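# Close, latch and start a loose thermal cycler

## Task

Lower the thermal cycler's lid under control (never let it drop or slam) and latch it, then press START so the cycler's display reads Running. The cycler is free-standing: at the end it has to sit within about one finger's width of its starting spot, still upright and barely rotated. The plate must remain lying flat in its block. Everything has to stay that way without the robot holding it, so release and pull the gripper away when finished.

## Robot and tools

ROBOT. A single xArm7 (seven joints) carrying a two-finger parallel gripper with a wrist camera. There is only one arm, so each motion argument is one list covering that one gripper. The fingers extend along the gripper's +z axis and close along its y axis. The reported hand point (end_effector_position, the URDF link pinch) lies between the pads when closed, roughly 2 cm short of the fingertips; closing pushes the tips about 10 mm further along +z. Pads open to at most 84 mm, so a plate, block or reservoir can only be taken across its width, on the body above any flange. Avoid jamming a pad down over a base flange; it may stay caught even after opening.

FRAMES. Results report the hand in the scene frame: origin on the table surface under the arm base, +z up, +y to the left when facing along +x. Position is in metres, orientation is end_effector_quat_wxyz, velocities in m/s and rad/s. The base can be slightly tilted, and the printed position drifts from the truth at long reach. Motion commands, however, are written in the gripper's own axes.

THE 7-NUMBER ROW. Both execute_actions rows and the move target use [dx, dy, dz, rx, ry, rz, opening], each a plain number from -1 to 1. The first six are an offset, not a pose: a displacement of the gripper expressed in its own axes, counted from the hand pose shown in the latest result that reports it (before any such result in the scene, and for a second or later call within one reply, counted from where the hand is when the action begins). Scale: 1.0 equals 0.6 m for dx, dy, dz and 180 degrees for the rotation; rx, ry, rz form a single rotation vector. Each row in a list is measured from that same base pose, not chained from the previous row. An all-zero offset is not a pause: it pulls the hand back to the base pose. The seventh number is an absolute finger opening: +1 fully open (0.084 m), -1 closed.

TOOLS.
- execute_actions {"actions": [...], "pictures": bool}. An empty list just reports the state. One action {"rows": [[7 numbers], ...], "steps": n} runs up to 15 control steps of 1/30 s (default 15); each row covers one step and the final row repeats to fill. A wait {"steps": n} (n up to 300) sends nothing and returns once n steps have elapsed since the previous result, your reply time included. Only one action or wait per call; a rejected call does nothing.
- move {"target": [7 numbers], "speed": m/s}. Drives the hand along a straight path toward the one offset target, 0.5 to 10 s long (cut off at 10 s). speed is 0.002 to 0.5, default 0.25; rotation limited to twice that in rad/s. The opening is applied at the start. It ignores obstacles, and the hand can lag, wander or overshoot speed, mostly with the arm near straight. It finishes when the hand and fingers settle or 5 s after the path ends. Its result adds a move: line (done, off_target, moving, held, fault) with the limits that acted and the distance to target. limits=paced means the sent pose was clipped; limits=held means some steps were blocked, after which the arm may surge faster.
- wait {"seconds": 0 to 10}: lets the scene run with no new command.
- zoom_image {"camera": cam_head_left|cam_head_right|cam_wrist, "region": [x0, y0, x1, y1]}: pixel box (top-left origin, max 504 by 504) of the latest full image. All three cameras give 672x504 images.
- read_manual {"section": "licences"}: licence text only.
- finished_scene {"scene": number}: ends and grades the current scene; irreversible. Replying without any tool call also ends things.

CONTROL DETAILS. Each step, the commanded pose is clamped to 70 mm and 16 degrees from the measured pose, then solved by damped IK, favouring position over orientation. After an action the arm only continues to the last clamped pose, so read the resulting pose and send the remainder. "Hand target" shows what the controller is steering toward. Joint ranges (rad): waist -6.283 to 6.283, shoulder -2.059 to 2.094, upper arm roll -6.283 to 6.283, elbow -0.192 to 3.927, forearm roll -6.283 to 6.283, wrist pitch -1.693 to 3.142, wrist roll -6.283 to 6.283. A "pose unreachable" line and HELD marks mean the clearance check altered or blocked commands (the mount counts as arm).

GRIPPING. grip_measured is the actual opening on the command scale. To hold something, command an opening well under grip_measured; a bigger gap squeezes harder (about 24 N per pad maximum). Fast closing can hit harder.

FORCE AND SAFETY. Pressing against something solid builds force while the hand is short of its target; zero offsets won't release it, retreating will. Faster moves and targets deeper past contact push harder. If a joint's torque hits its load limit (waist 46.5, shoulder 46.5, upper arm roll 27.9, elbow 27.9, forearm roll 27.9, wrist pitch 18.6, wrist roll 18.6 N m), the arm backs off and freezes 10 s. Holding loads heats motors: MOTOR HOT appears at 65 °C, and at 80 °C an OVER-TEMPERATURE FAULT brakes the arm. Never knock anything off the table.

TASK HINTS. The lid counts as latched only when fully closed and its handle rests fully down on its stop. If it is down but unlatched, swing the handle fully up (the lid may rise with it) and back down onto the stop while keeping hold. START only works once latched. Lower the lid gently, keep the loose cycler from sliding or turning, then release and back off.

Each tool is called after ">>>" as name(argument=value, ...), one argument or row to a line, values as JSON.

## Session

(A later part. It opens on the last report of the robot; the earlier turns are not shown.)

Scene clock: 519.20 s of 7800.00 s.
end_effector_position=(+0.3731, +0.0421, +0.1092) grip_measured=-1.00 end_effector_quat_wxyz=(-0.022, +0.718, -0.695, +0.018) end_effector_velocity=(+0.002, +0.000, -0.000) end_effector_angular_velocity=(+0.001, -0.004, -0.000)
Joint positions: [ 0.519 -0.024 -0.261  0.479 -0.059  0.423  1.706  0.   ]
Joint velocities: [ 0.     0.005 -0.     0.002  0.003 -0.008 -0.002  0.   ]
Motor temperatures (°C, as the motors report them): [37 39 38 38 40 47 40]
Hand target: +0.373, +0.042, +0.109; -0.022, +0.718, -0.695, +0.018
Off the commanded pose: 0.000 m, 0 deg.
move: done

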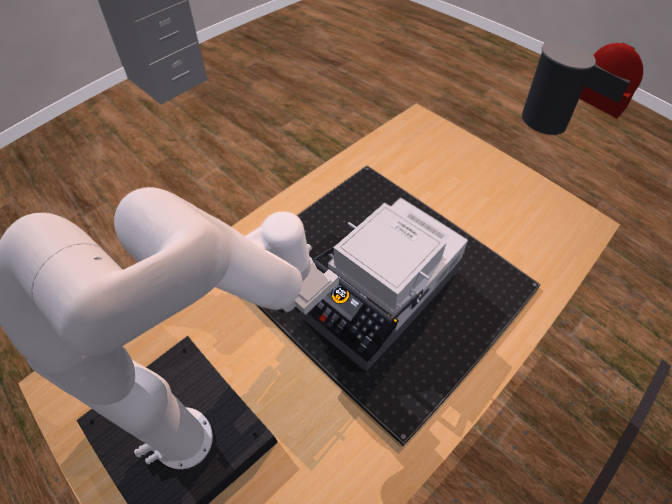

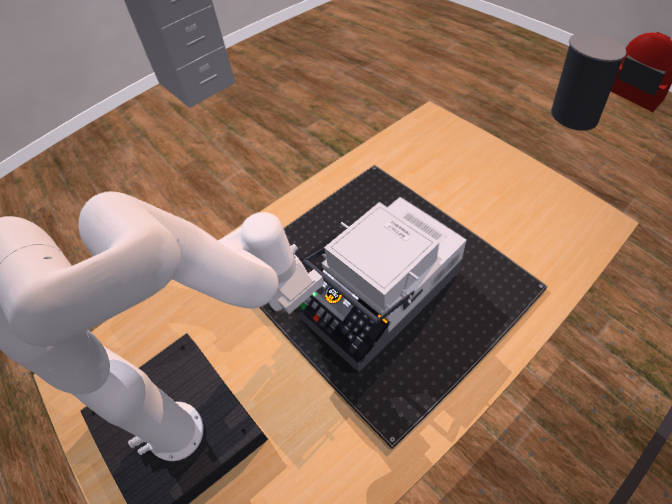

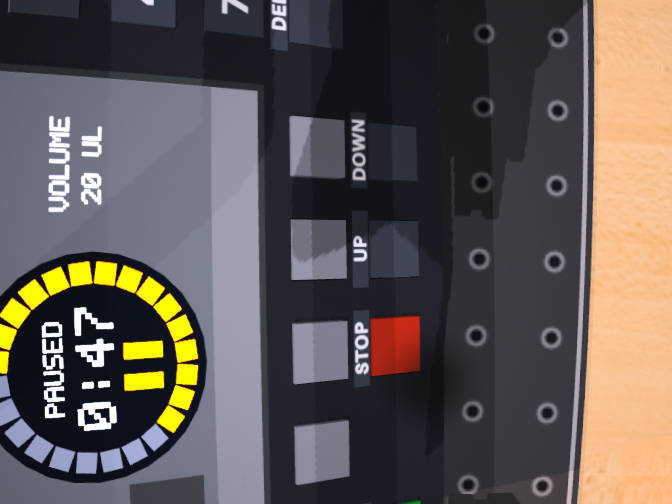

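>>> move(
  target=[0,-0.017,0,0,0,0,-1],
  speed=0.02,
)

>>> move(
  target=[0,0,0.022,0,0,0,-1],
  speed=0.015,
)

Scene clock: 520.90 s of 7800.00 s.
end_effector_position=(+0.3831, +0.0424, +0.1097) grip_measured=-1.00 end_effector_quat_wxyz=(-0.022, +0.718, -0.695, +0.018) end_effector_velocity=(+0.001, +0.000, -0.000) end_effector_angular_velocity=(+0.000, +0.001, +0.000)
Joint positions: [ 0.52   0.003 -0.261  0.514 -0.041  0.432  1.691  0.   ]
Joint velocities: [ 0.     0.004  0.001  0.005  0.004  0.002 -0.003  0.   ]
Motor temperatures (°C, as the motors report them): [37 39 38 38 40 46 40]
Hand target: +0.383, +0.042, +0.110; -0.022, +0.718, -0.695, +0.018
Off the commanded pose: 0.000 m, 0 deg.
move: done

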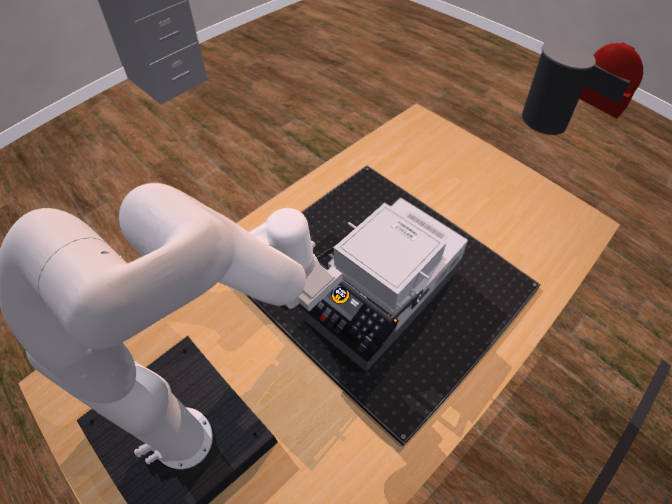

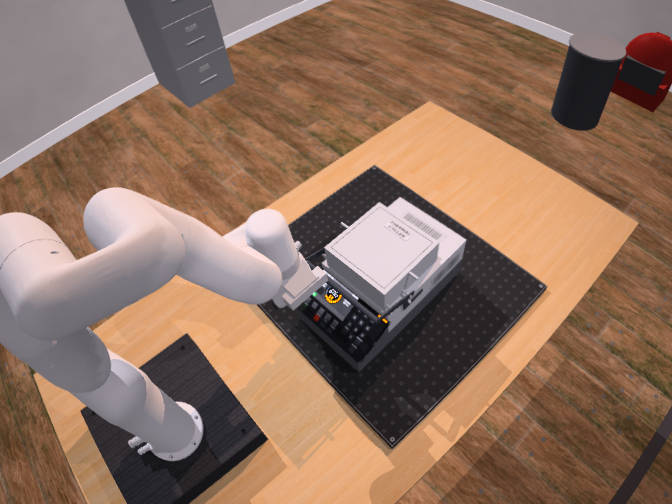

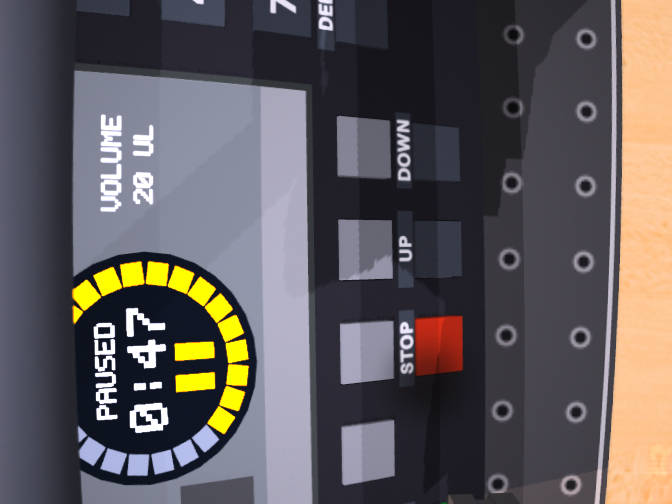

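Scene clock: 522.00 s of 7800.00 s.
end_effector_position=(+0.3846, +0.0428, +0.0991) grip_measured=-1.00 end_effector_quat_wxyz=(-0.023, +0.718, -0.695, +0.019) end_effector_velocity=(+0.001, +0.001, -0.000) end_effector_angular_velocity=(+0.004, -0.010, -0.000)
Joint positions: [ 0.52   0.042 -0.259  0.514 -0.016  0.39   1.672  0.   ]
Joint velocities: [ 0.    -0.     0.001 -0.006  0.005 -0.016 -0.003  0.   ]
Motor temperatures (°C, as the motors report them): [37 39 38 38 40 46 40]
Hand target: +0.384, +0.042, +0.097; -0.022, +0.718, -0.695, +0.018
Off the commanded pose: 0.003 m, 0 deg.
move: done

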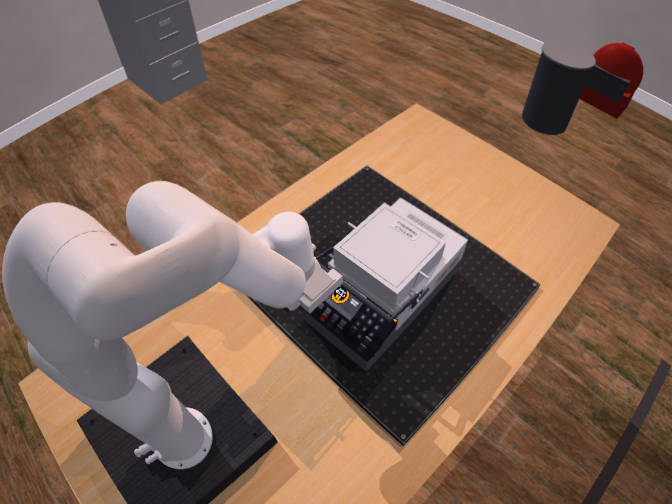

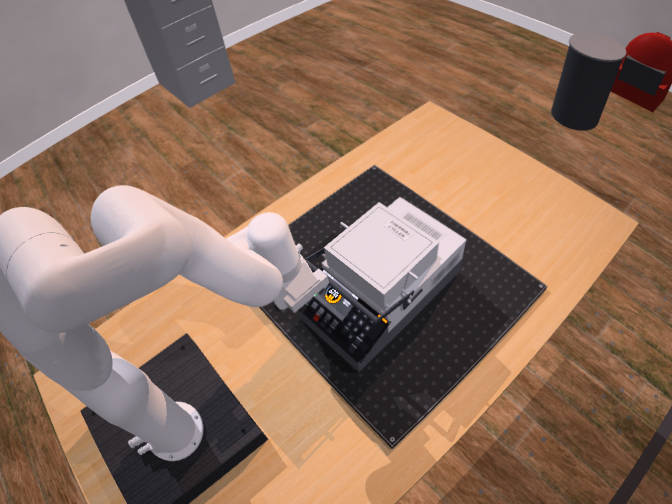

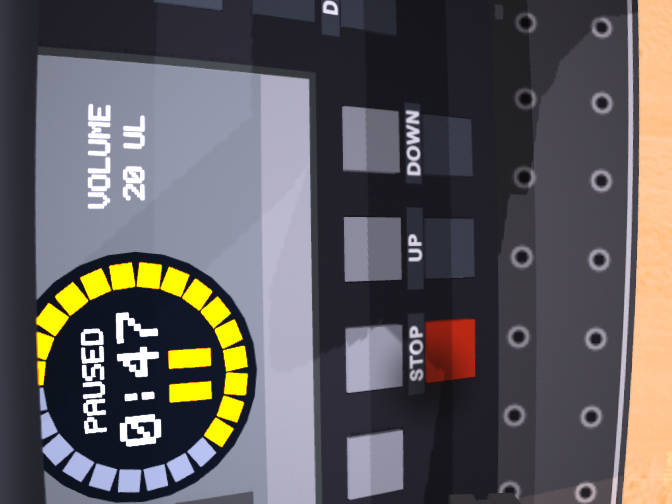

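>>> move(
  target=[0,0.012,-0.006,0,0,0,-1],
  speed=0.02,
)

>>> move(
  target=[0,0.001,0.018,0,0,0,-1],
  speed=0.015,
)

Scene clock: 524.60 s of 7800.00 s.
end_effector_position=(+0.3770, +0.0425, +0.1019) grip_measured=-1.00 end_effector_quat_wxyz=(-0.023, +0.718, -0.695, +0.018) end_effector_velocity=(+0.001, +0.000, +0.002) end_effector_angular_velocity=(+0.002, -0.004, -0.001)
Joint positions: [ 0.521  0.011 -0.26   0.489 -0.036  0.395  1.689  0.   ]
Joint velocities: [-0.    -0.006 -0.001  0.    -0.001  0.002  0.001  0.   ]
Motor temperatures (°C, as the motors report them): [37 39 38 38 40 47 40]
Hand target: +0.377, +0.043, +0.102; -0.023, +0.718, -0.695, +0.019
Off the commanded pose: 0.000 m, 0 deg.
move: done

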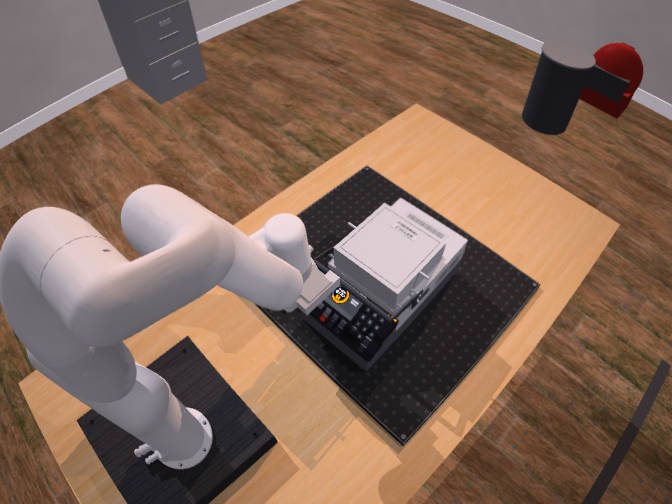

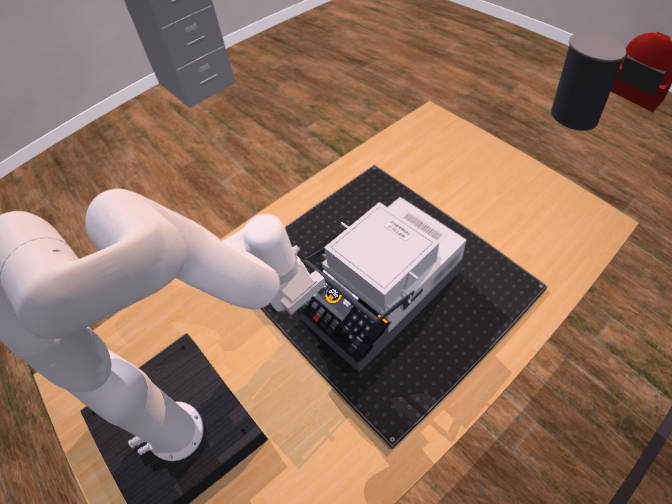

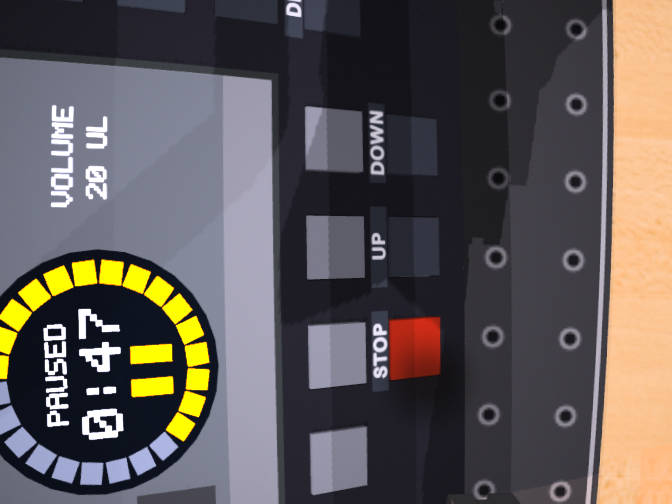

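Scene clock: 525.53 s of 7800.00 s.
end_effector_position=(+0.3780, +0.0431, +0.0949) grip_measured=-1.00 end_effector_quat_wxyz=(-0.026, +0.718, -0.695, +0.019) end_effector_velocity=(+0.000, +0.001, +0.001) end_effector_angular_velocity=(+0.002, -0.004, +0.001)
Joint positions: [ 0.521  0.037 -0.258  0.486 -0.014  0.362  1.673  0.   ]
Joint velocities: [-0.    -0.002  0.001 -0.002  0.004 -0.004 -0.004 -0.   ]
Motor temperatures (°C, as the motors report them): [37 39 38 38 40 47 40]
Hand target: +0.377, +0.043, +0.091; -0.023, +0.718, -0.695, +0.018
Off the commanded pose: 0.004 m, 0 deg.
move: off_target

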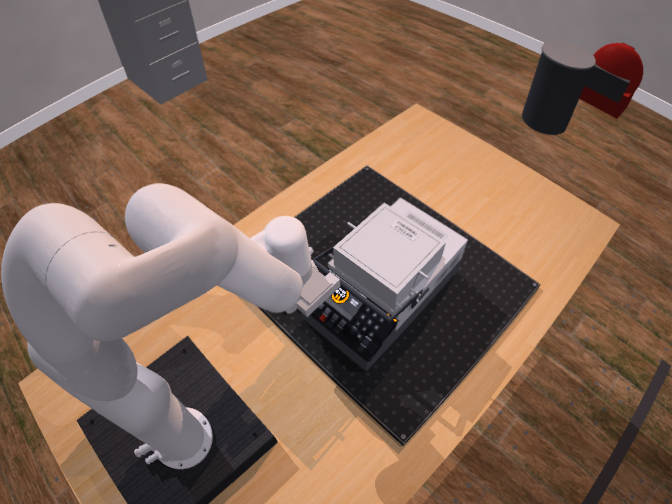

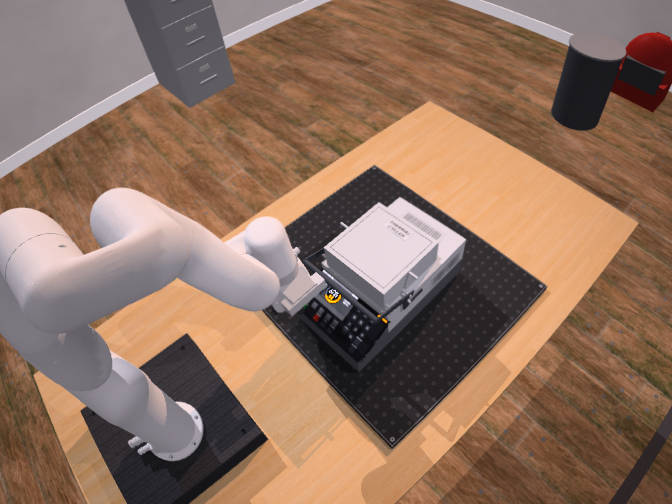

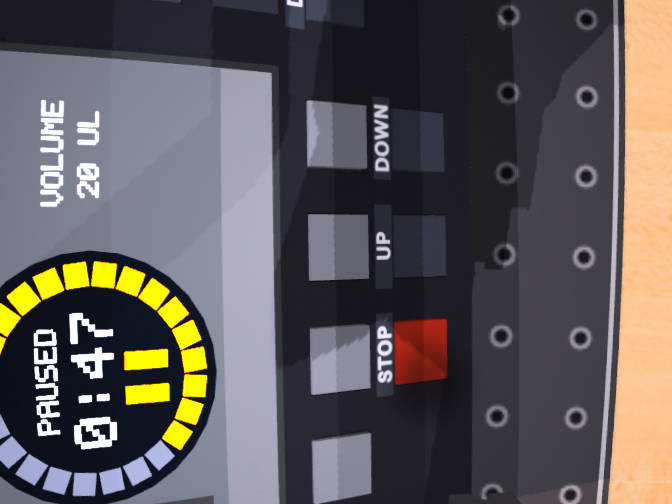

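>>> move(
  target=[-0.02,0.006,-0.02,0,-0.05,0,-1],
  speed=0.04,
)

>>> move(
  target=[0.004,0,0.024,0,0,0,-1],
  speed=0.015,
)

Scene clock: 529.07 s of 7800.00 s.
end_effector_position=(+0.3733, +0.0547, +0.1068) grip_measured=-1.00 end_effector_quat_wxyz=(-0.080, +0.717, -0.691, -0.037) end_effector_velocity=(-0.001, +0.001, -0.000) end_effector_angular_velocity=(+0.010, +0.003, +0.002)
Joint positions: [ 0.509 -0.011 -0.249  0.479  0.352  0.411  1.331  0.   ]
Joint velocities: [ 0.    -0.002 -0.002 -0.001  0.021  0.005 -0.022  0.   ]
Motor temperatures (°C, as the motors report them): [37 39 38 37 40 47 40]
Hand target: +0.373, +0.055, +0.107; -0.081, +0.717, -0.691, -0.037
Off the commanded pose: 0.000 m, 0 deg.
move: done

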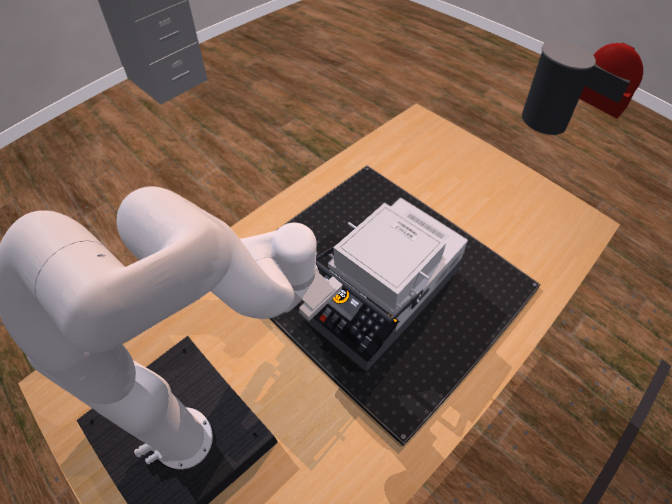

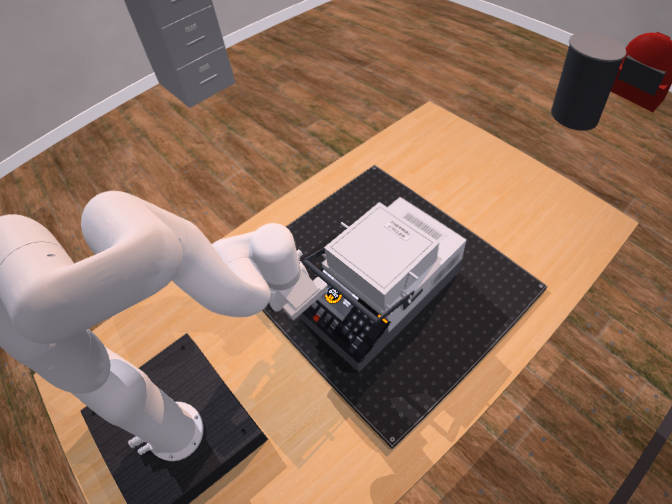

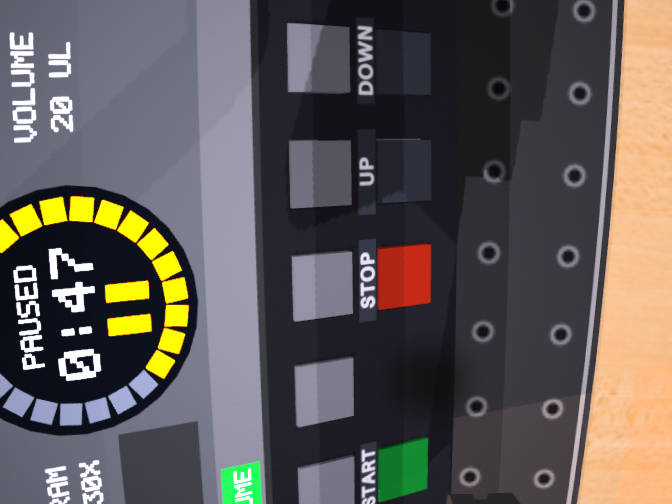

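Scene clock: 530.27 s of 7800.00 s.
end_effector_position=(+0.3750, +0.0552, +0.0946) grip_measured=-1.00 end_effector_quat_wxyz=(-0.082, +0.717, -0.691, -0.037) end_effector_velocity=(+0.000, -0.000, -0.001) end_effector_angular_velocity=(+0.000, -0.006, -0.000)
Joint positions: [ 0.513  0.037 -0.241  0.485  0.426  0.373  1.271  0.   ]
Joint velocities: [ 0.001  0.003  0.001 -0.004  0.013 -0.011 -0.011  0.   ]
Motor temperatures (°C, as the motors report them): [37 39 38 37 40 47 40]
Hand target: +0.374, +0.055, +0.092; -0.080, +0.717, -0.691, -0.037
Off the commanded pose: 0.003 m, 0 deg.
move: done

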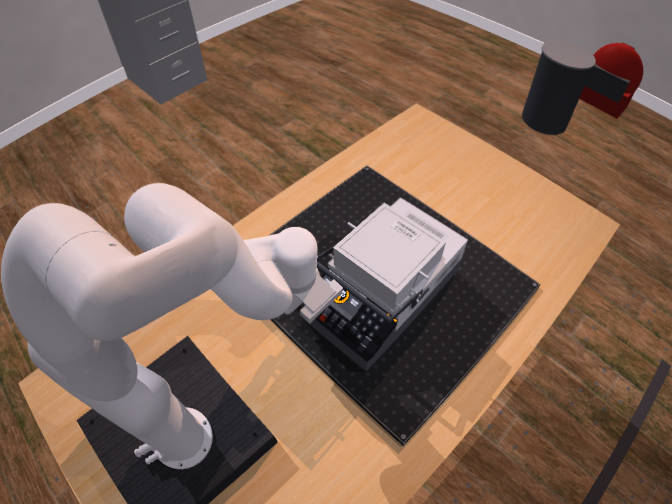

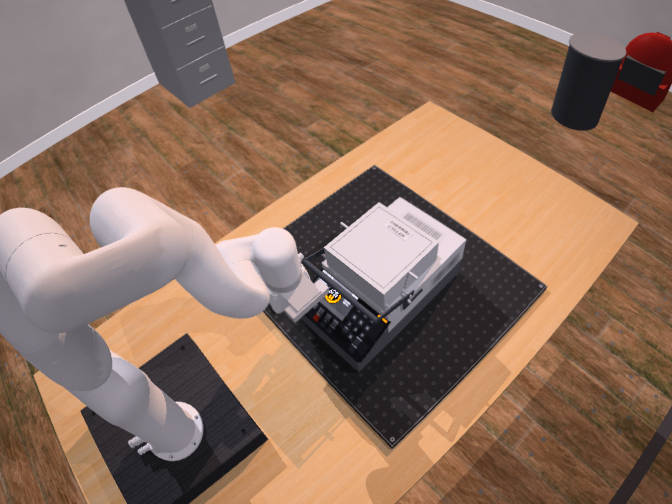

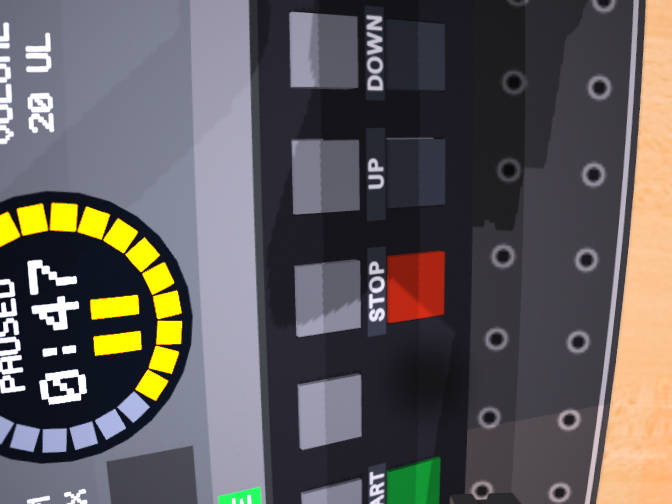

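>>> move(
  target=[0.003,-0.014,-0.016,0,0,0,-1],
  speed=0.03,
)

>>> move(
  target=[0,0.001,0.017,0,0,0,-1],
  speed=0.015,
)

Scene clock: 532.37 s of 7800.00 s.
end_effector_position=(+0.3831, +0.0520, +0.1042) grip_measured=-1.00 end_effector_quat_wxyz=(-0.083, +0.717, -0.691, -0.036) end_effector_velocity=(-0.003, +0.001, -0.001) end_effector_angular_velocity=(+0.002, +0.007, +0.001)
Joint positions: [ 0.505  0.023 -0.253  0.511  0.384  0.41   1.296  0.   ]
Joint velocities: [ 0.    -0.003  0.    -0.003 -0.     0.007  0.001  0.   ]
Motor temperatures (°C, as the motors report them): [37 39 38 37 40 47 40]
Hand target: +0.383, +0.052, +0.104; -0.083, +0.717, -0.691, -0.037
Off the commanded pose: 0.000 m, 0 deg.
move: done

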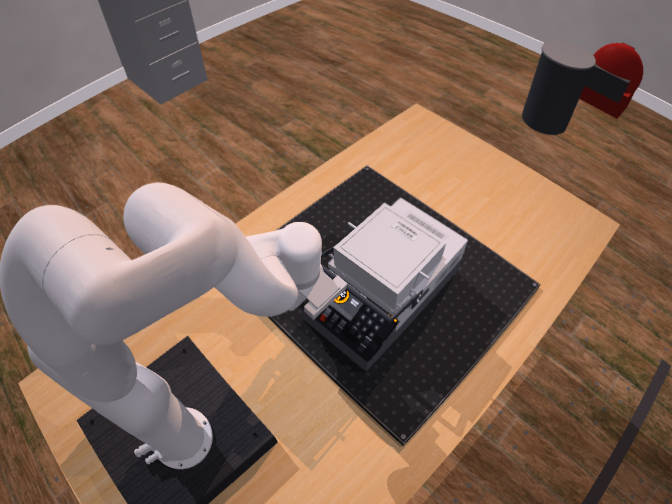

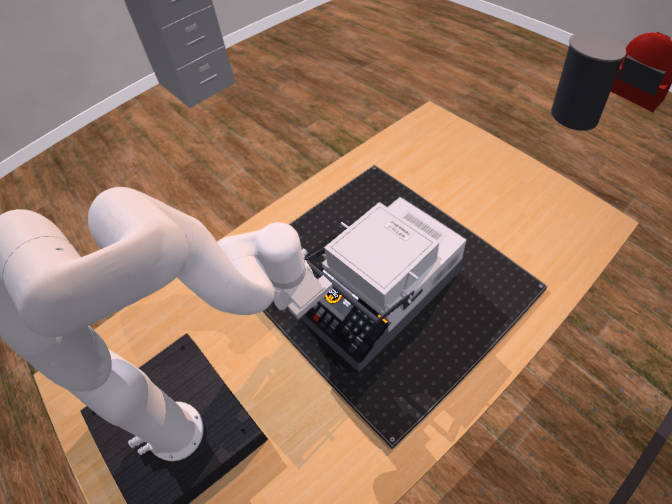

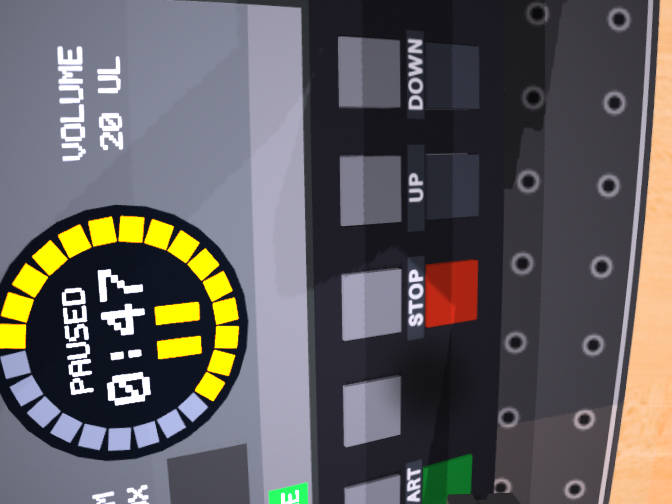

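Scene clock: 533.27 s of 7800.00 s.
end_effector_position=(+0.3848, +0.0537, +0.0990) grip_measured=-1.00 end_effector_quat_wxyz=(-0.088, +0.716, -0.692, -0.035) end_effector_velocity=(+0.000, +0.001, +0.000) end_effector_angular_velocity=(+0.002, -0.007, +0.002)
Joint positions: [ 0.509  0.044 -0.246  0.511  0.432  0.384  1.261  0.   ]
Joint velocities: [ 0.003 -0.002  0.002 -0.004  0.011 -0.009 -0.009  0.   ]
Motor temperatures (°C, as the motors report them): [37 39 38 37 40 47 40]
Hand target: +0.383, +0.054, +0.094; -0.083, +0.717, -0.691, -0.036
Off the commanded pose: 0.005 m, 1 deg.
move: off_target

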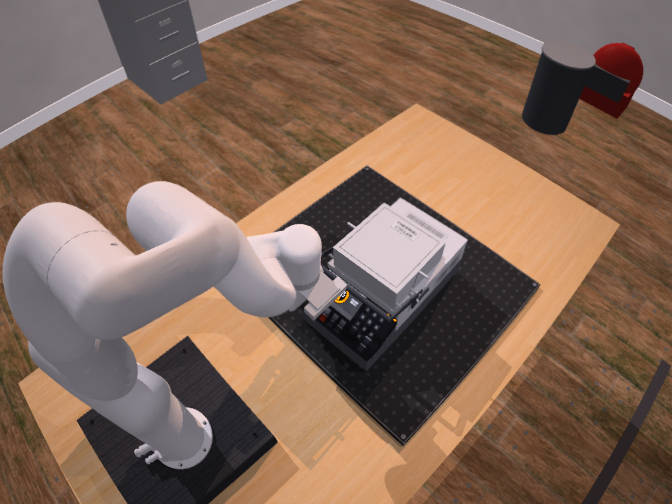

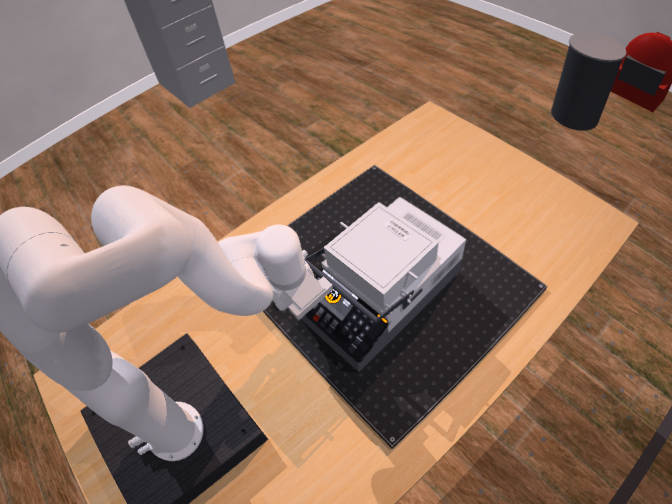

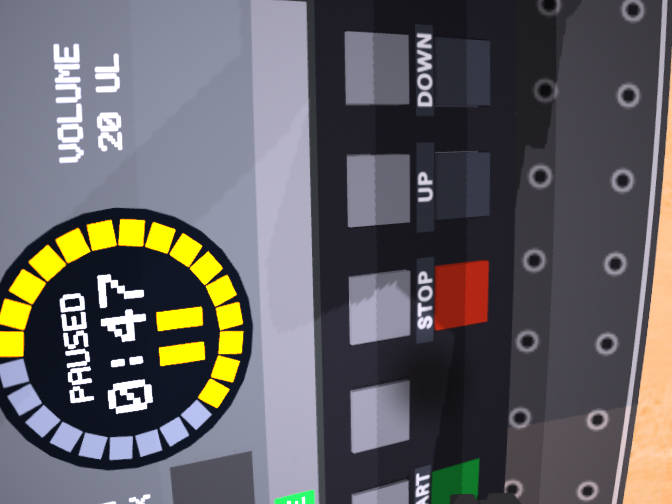

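>>> move(
  target=[0.006,0.004,-0.008,0,0,0,-1],
  speed=0.02,
)

>>> move(
  target=[0,0.004,0.024,0,0,0,-1],
  speed=0.015,
)

Scene clock: 535.77 s of 7800.00 s.
end_effector_position=(+0.3831, +0.0517, +0.1026) grip_measured=-1.00 end_effector_quat_wxyz=(-0.088, +0.718, -0.690, -0.034) end_effector_velocity=(-0.003, -0.006, +0.002) end_effector_angular_velocity=(+0.004, +0.006, -0.014)
Joint positions: [ 0.503  0.025 -0.248  0.503  0.412  0.392  1.266  0.   ]
Joint velocities: [-0.012 -0.016 -0.007 -0.009 -0.008  0.011  0.004  0.   ]
Motor temperatures (°C, as the motors report them): [37 39 38 37 40 47 40]
Hand target: +0.382, +0.049, +0.103; -0.088, +0.716, -0.692, -0.035
Off the commanded pose: 0.003 m, 0 deg.
move: done

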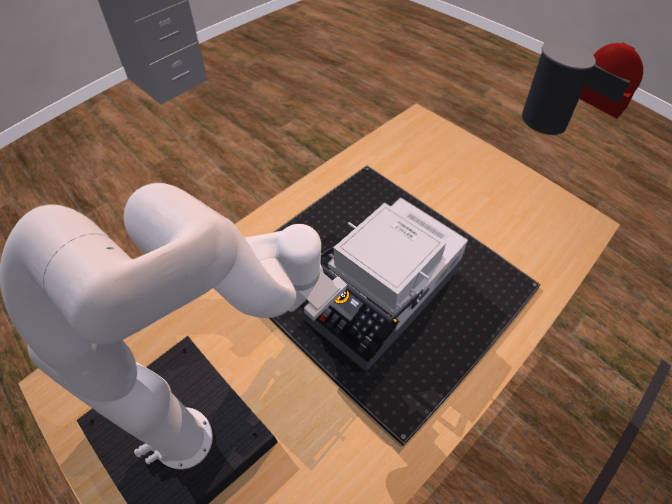

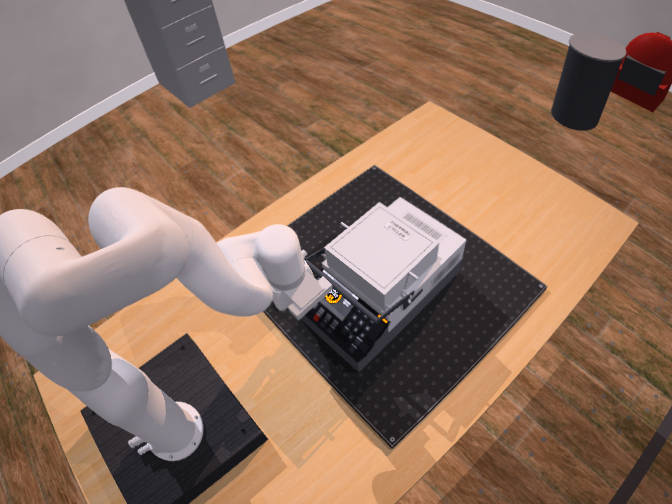

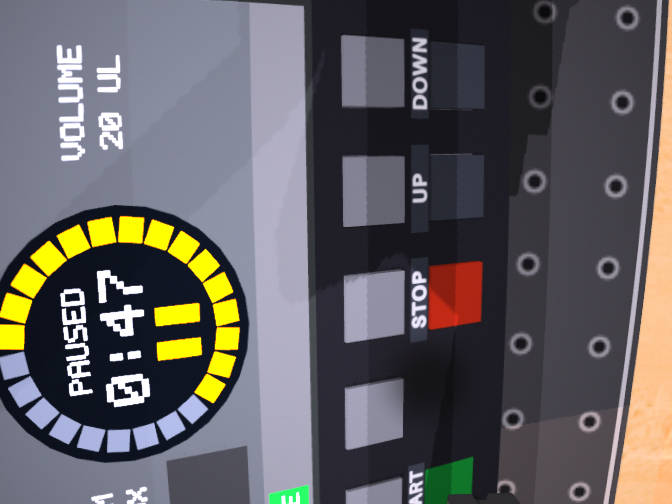

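Scene clock: 536.97 s of 7800.00 s.
end_effector_position=(+0.3850, +0.0546, +0.0975) grip_measured=-1.00 end_effector_quat_wxyz=(-0.098, +0.716, -0.690, -0.032) end_effector_velocity=(+0.001, +0.003, +0.000) end_effector_angular_velocity=(+0.004, -0.003, +0.004)
Joint positions: [ 0.509  0.045 -0.239  0.5    0.486  0.357  1.211  0.   ]
Joint velocities: [ 0.005  0.001  0.001  0.001  0.012 -0.001 -0.01   0.   ]
Motor temperatures (°C, as the motors report them): [37 39 38 37 40 47 40]
Hand target: +0.381, +0.054, +0.089; -0.088, +0.718, -0.690, -0.034
Off the commanded pose: 0.010 m, 1 deg.
move: off_target

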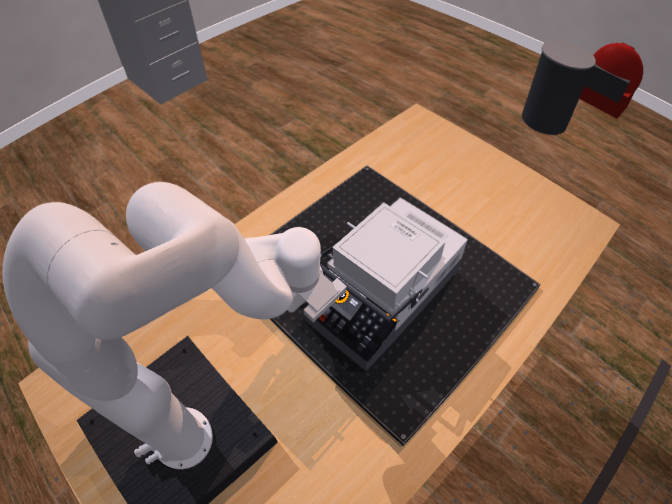

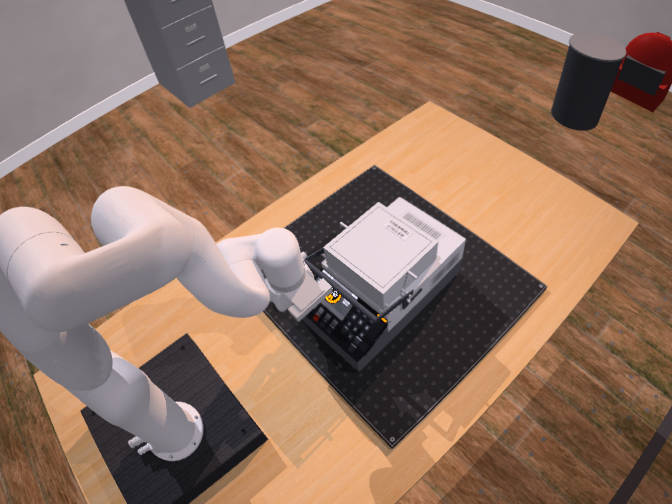

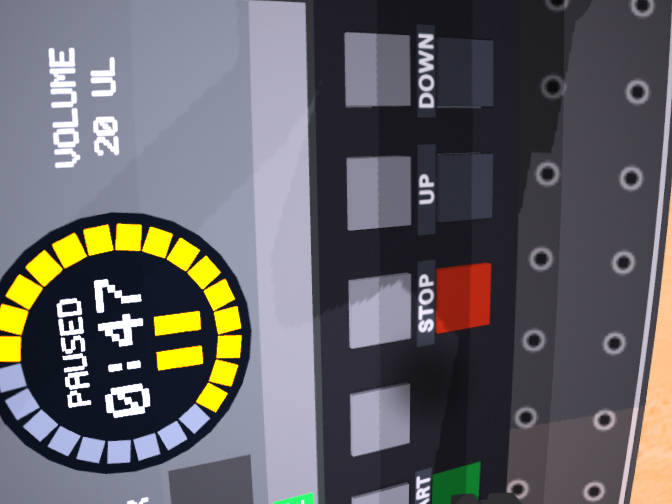

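>>> move(
  target=[0,0.003,-0.025,0,0,0,-1],
  speed=0.03,
)

>>> move(
  target=[0.013,0,0,0,0,0,-1],
  speed=0.03,
)

>>> move(
  target=[0,0.004,0.033,0,0,0,-1],
  speed=0.015,
)

Scene clock: 539.17 s of 7800.00 s.
end_effector_position=(+0.3820, +0.0521, +0.1119) grip_measured=-1.00 end_effector_quat_wxyz=(-0.098, +0.717, -0.690, -0.032) end_effector_velocity=(-0.001, -0.002, +0.001) end_effector_angular_velocity=(+0.000, +0.001, -0.005)
Joint positions: [ 0.5   -0.016 -0.25   0.485  0.405  0.396  1.271  0.   ]
Joint velocities: [-0.003 -0.007 -0.003 -0.004 -0.007  0.004  0.005  0.   ]
Motor temperatures (°C, as the motors report them): [37 39 39 38 40 47 40]
Hand target: +0.382, +0.052, +0.112; -0.098, +0.716, -0.690, -0.032
Off the commanded pose: 0.000 m, 0 deg.
move: done

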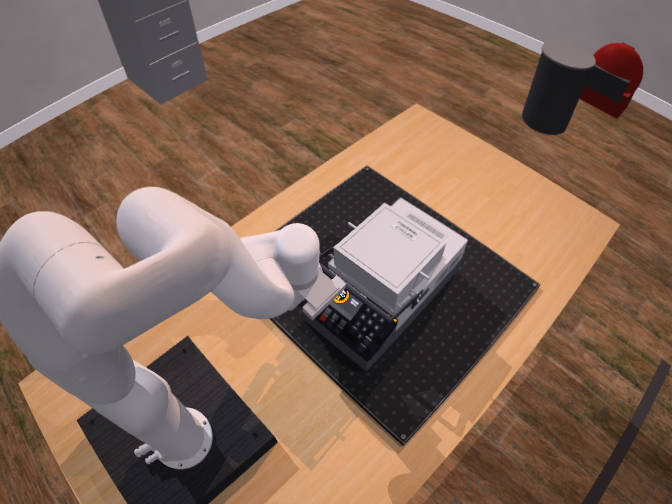

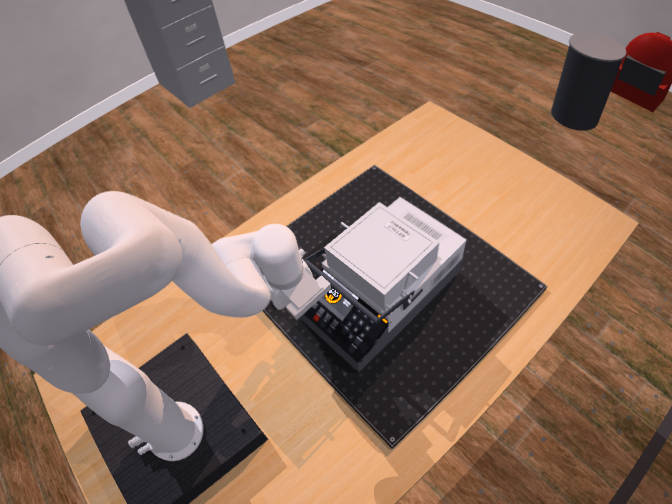

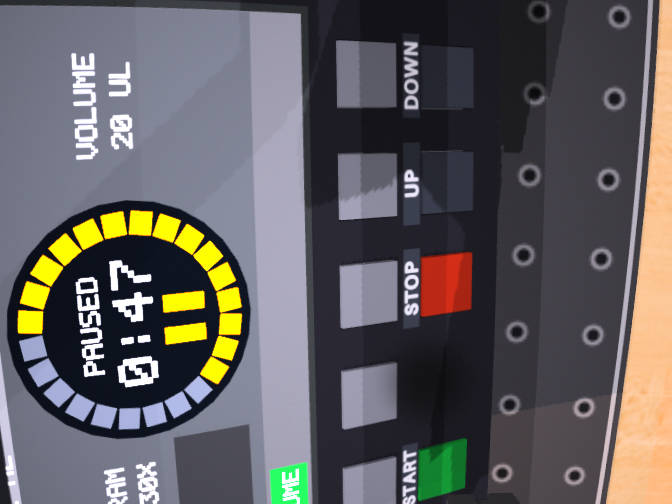

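Scene clock: 539.87 s of 7800.00 s.
end_effector_position=(+0.3823, +0.0445, +0.1105) grip_measured=-1.00 end_effector_quat_wxyz=(-0.098, +0.717, -0.690, -0.032) end_effector_velocity=(+0.000, -0.001, +0.000) end_effector_angular_velocity=(+0.001, -0.001, +0.002)
Joint positions: [ 0.49  -0.012 -0.26   0.486  0.413  0.398  1.244  0.   ]
Joint velocities: [-0.001  0.    -0.001  0.001  0.003  0.    -0.007  0.   ]
Motor temperatures (°C, as the motors report them): [37 39 39 38 40 47 40]
Hand target: +0.382, +0.044, +0.111; -0.098, +0.717, -0.690, -0.032
Off the commanded pose: 0.000 m, 0 deg.
move: done

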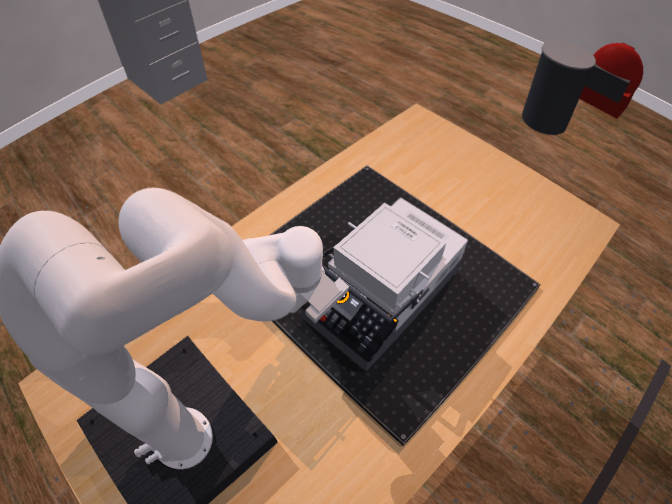

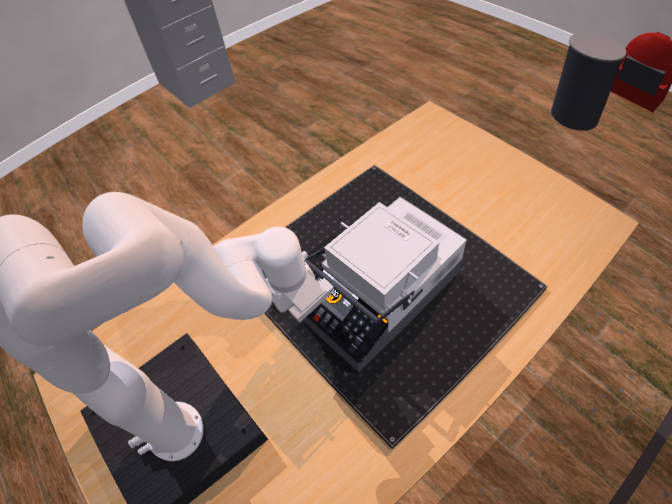

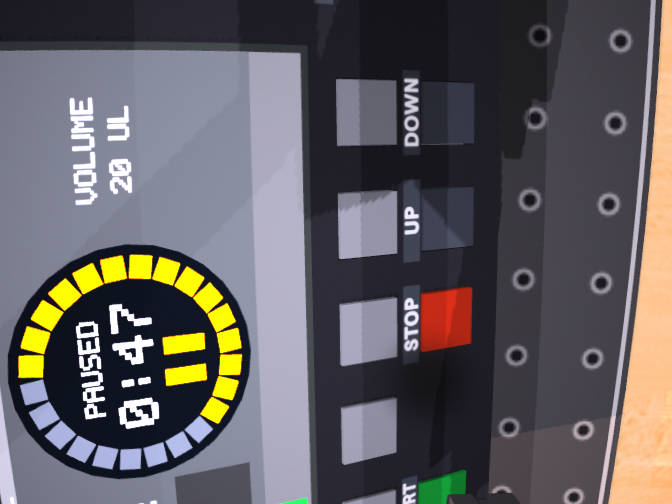

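Scene clock: 541.43 s of 7800.00 s.
end_effector_position=(+0.3841, +0.0481, +0.0975) grip_measured=-1.00 end_effector_quat_wxyz=(-0.105, +0.715, -0.690, -0.029) end_effector_velocity=(+0.001, +0.002, +0.000) end_effector_angular_velocity=(+0.003, -0.006, +0.004)
Joint positions: [ 0.502  0.038 -0.246  0.487  0.524  0.344  1.162  0.   ]
Joint velocities: [ 0.004  0.001  0.003  0.     0.013 -0.005 -0.011  0.   ]
Motor temperatures (°C, as the motors report them): [37 39 39 38 40 47 40]
Hand target: +0.381, +0.048, +0.091; -0.097, +0.717, -0.690, -0.031
Off the commanded pose: 0.007 m, 1 deg.
move: off_target

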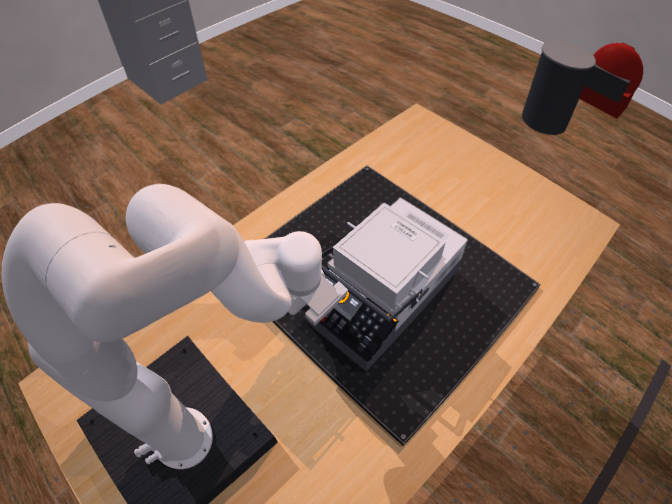

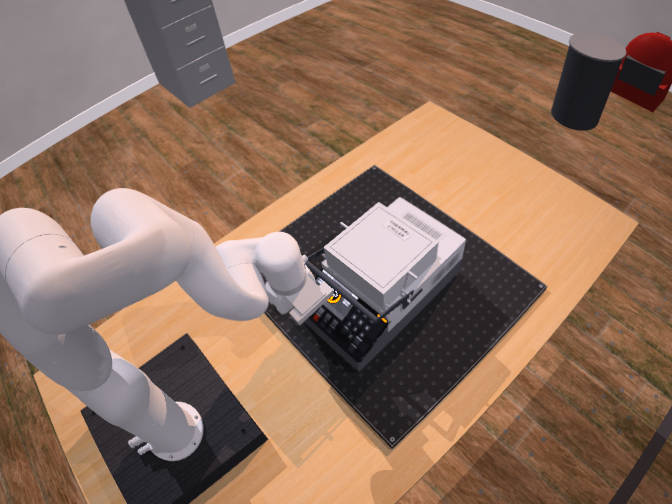

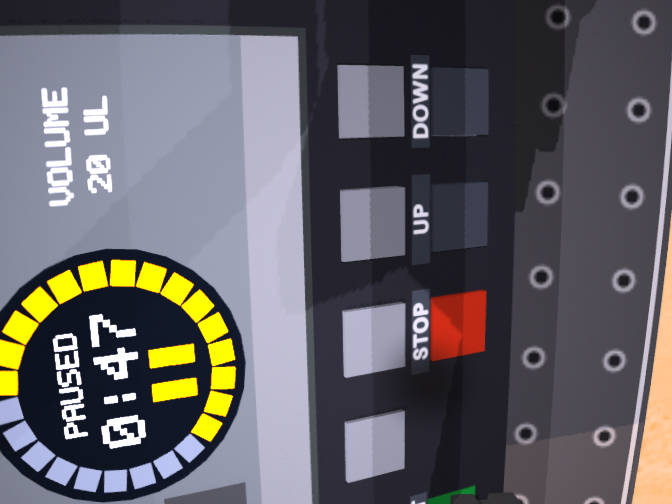

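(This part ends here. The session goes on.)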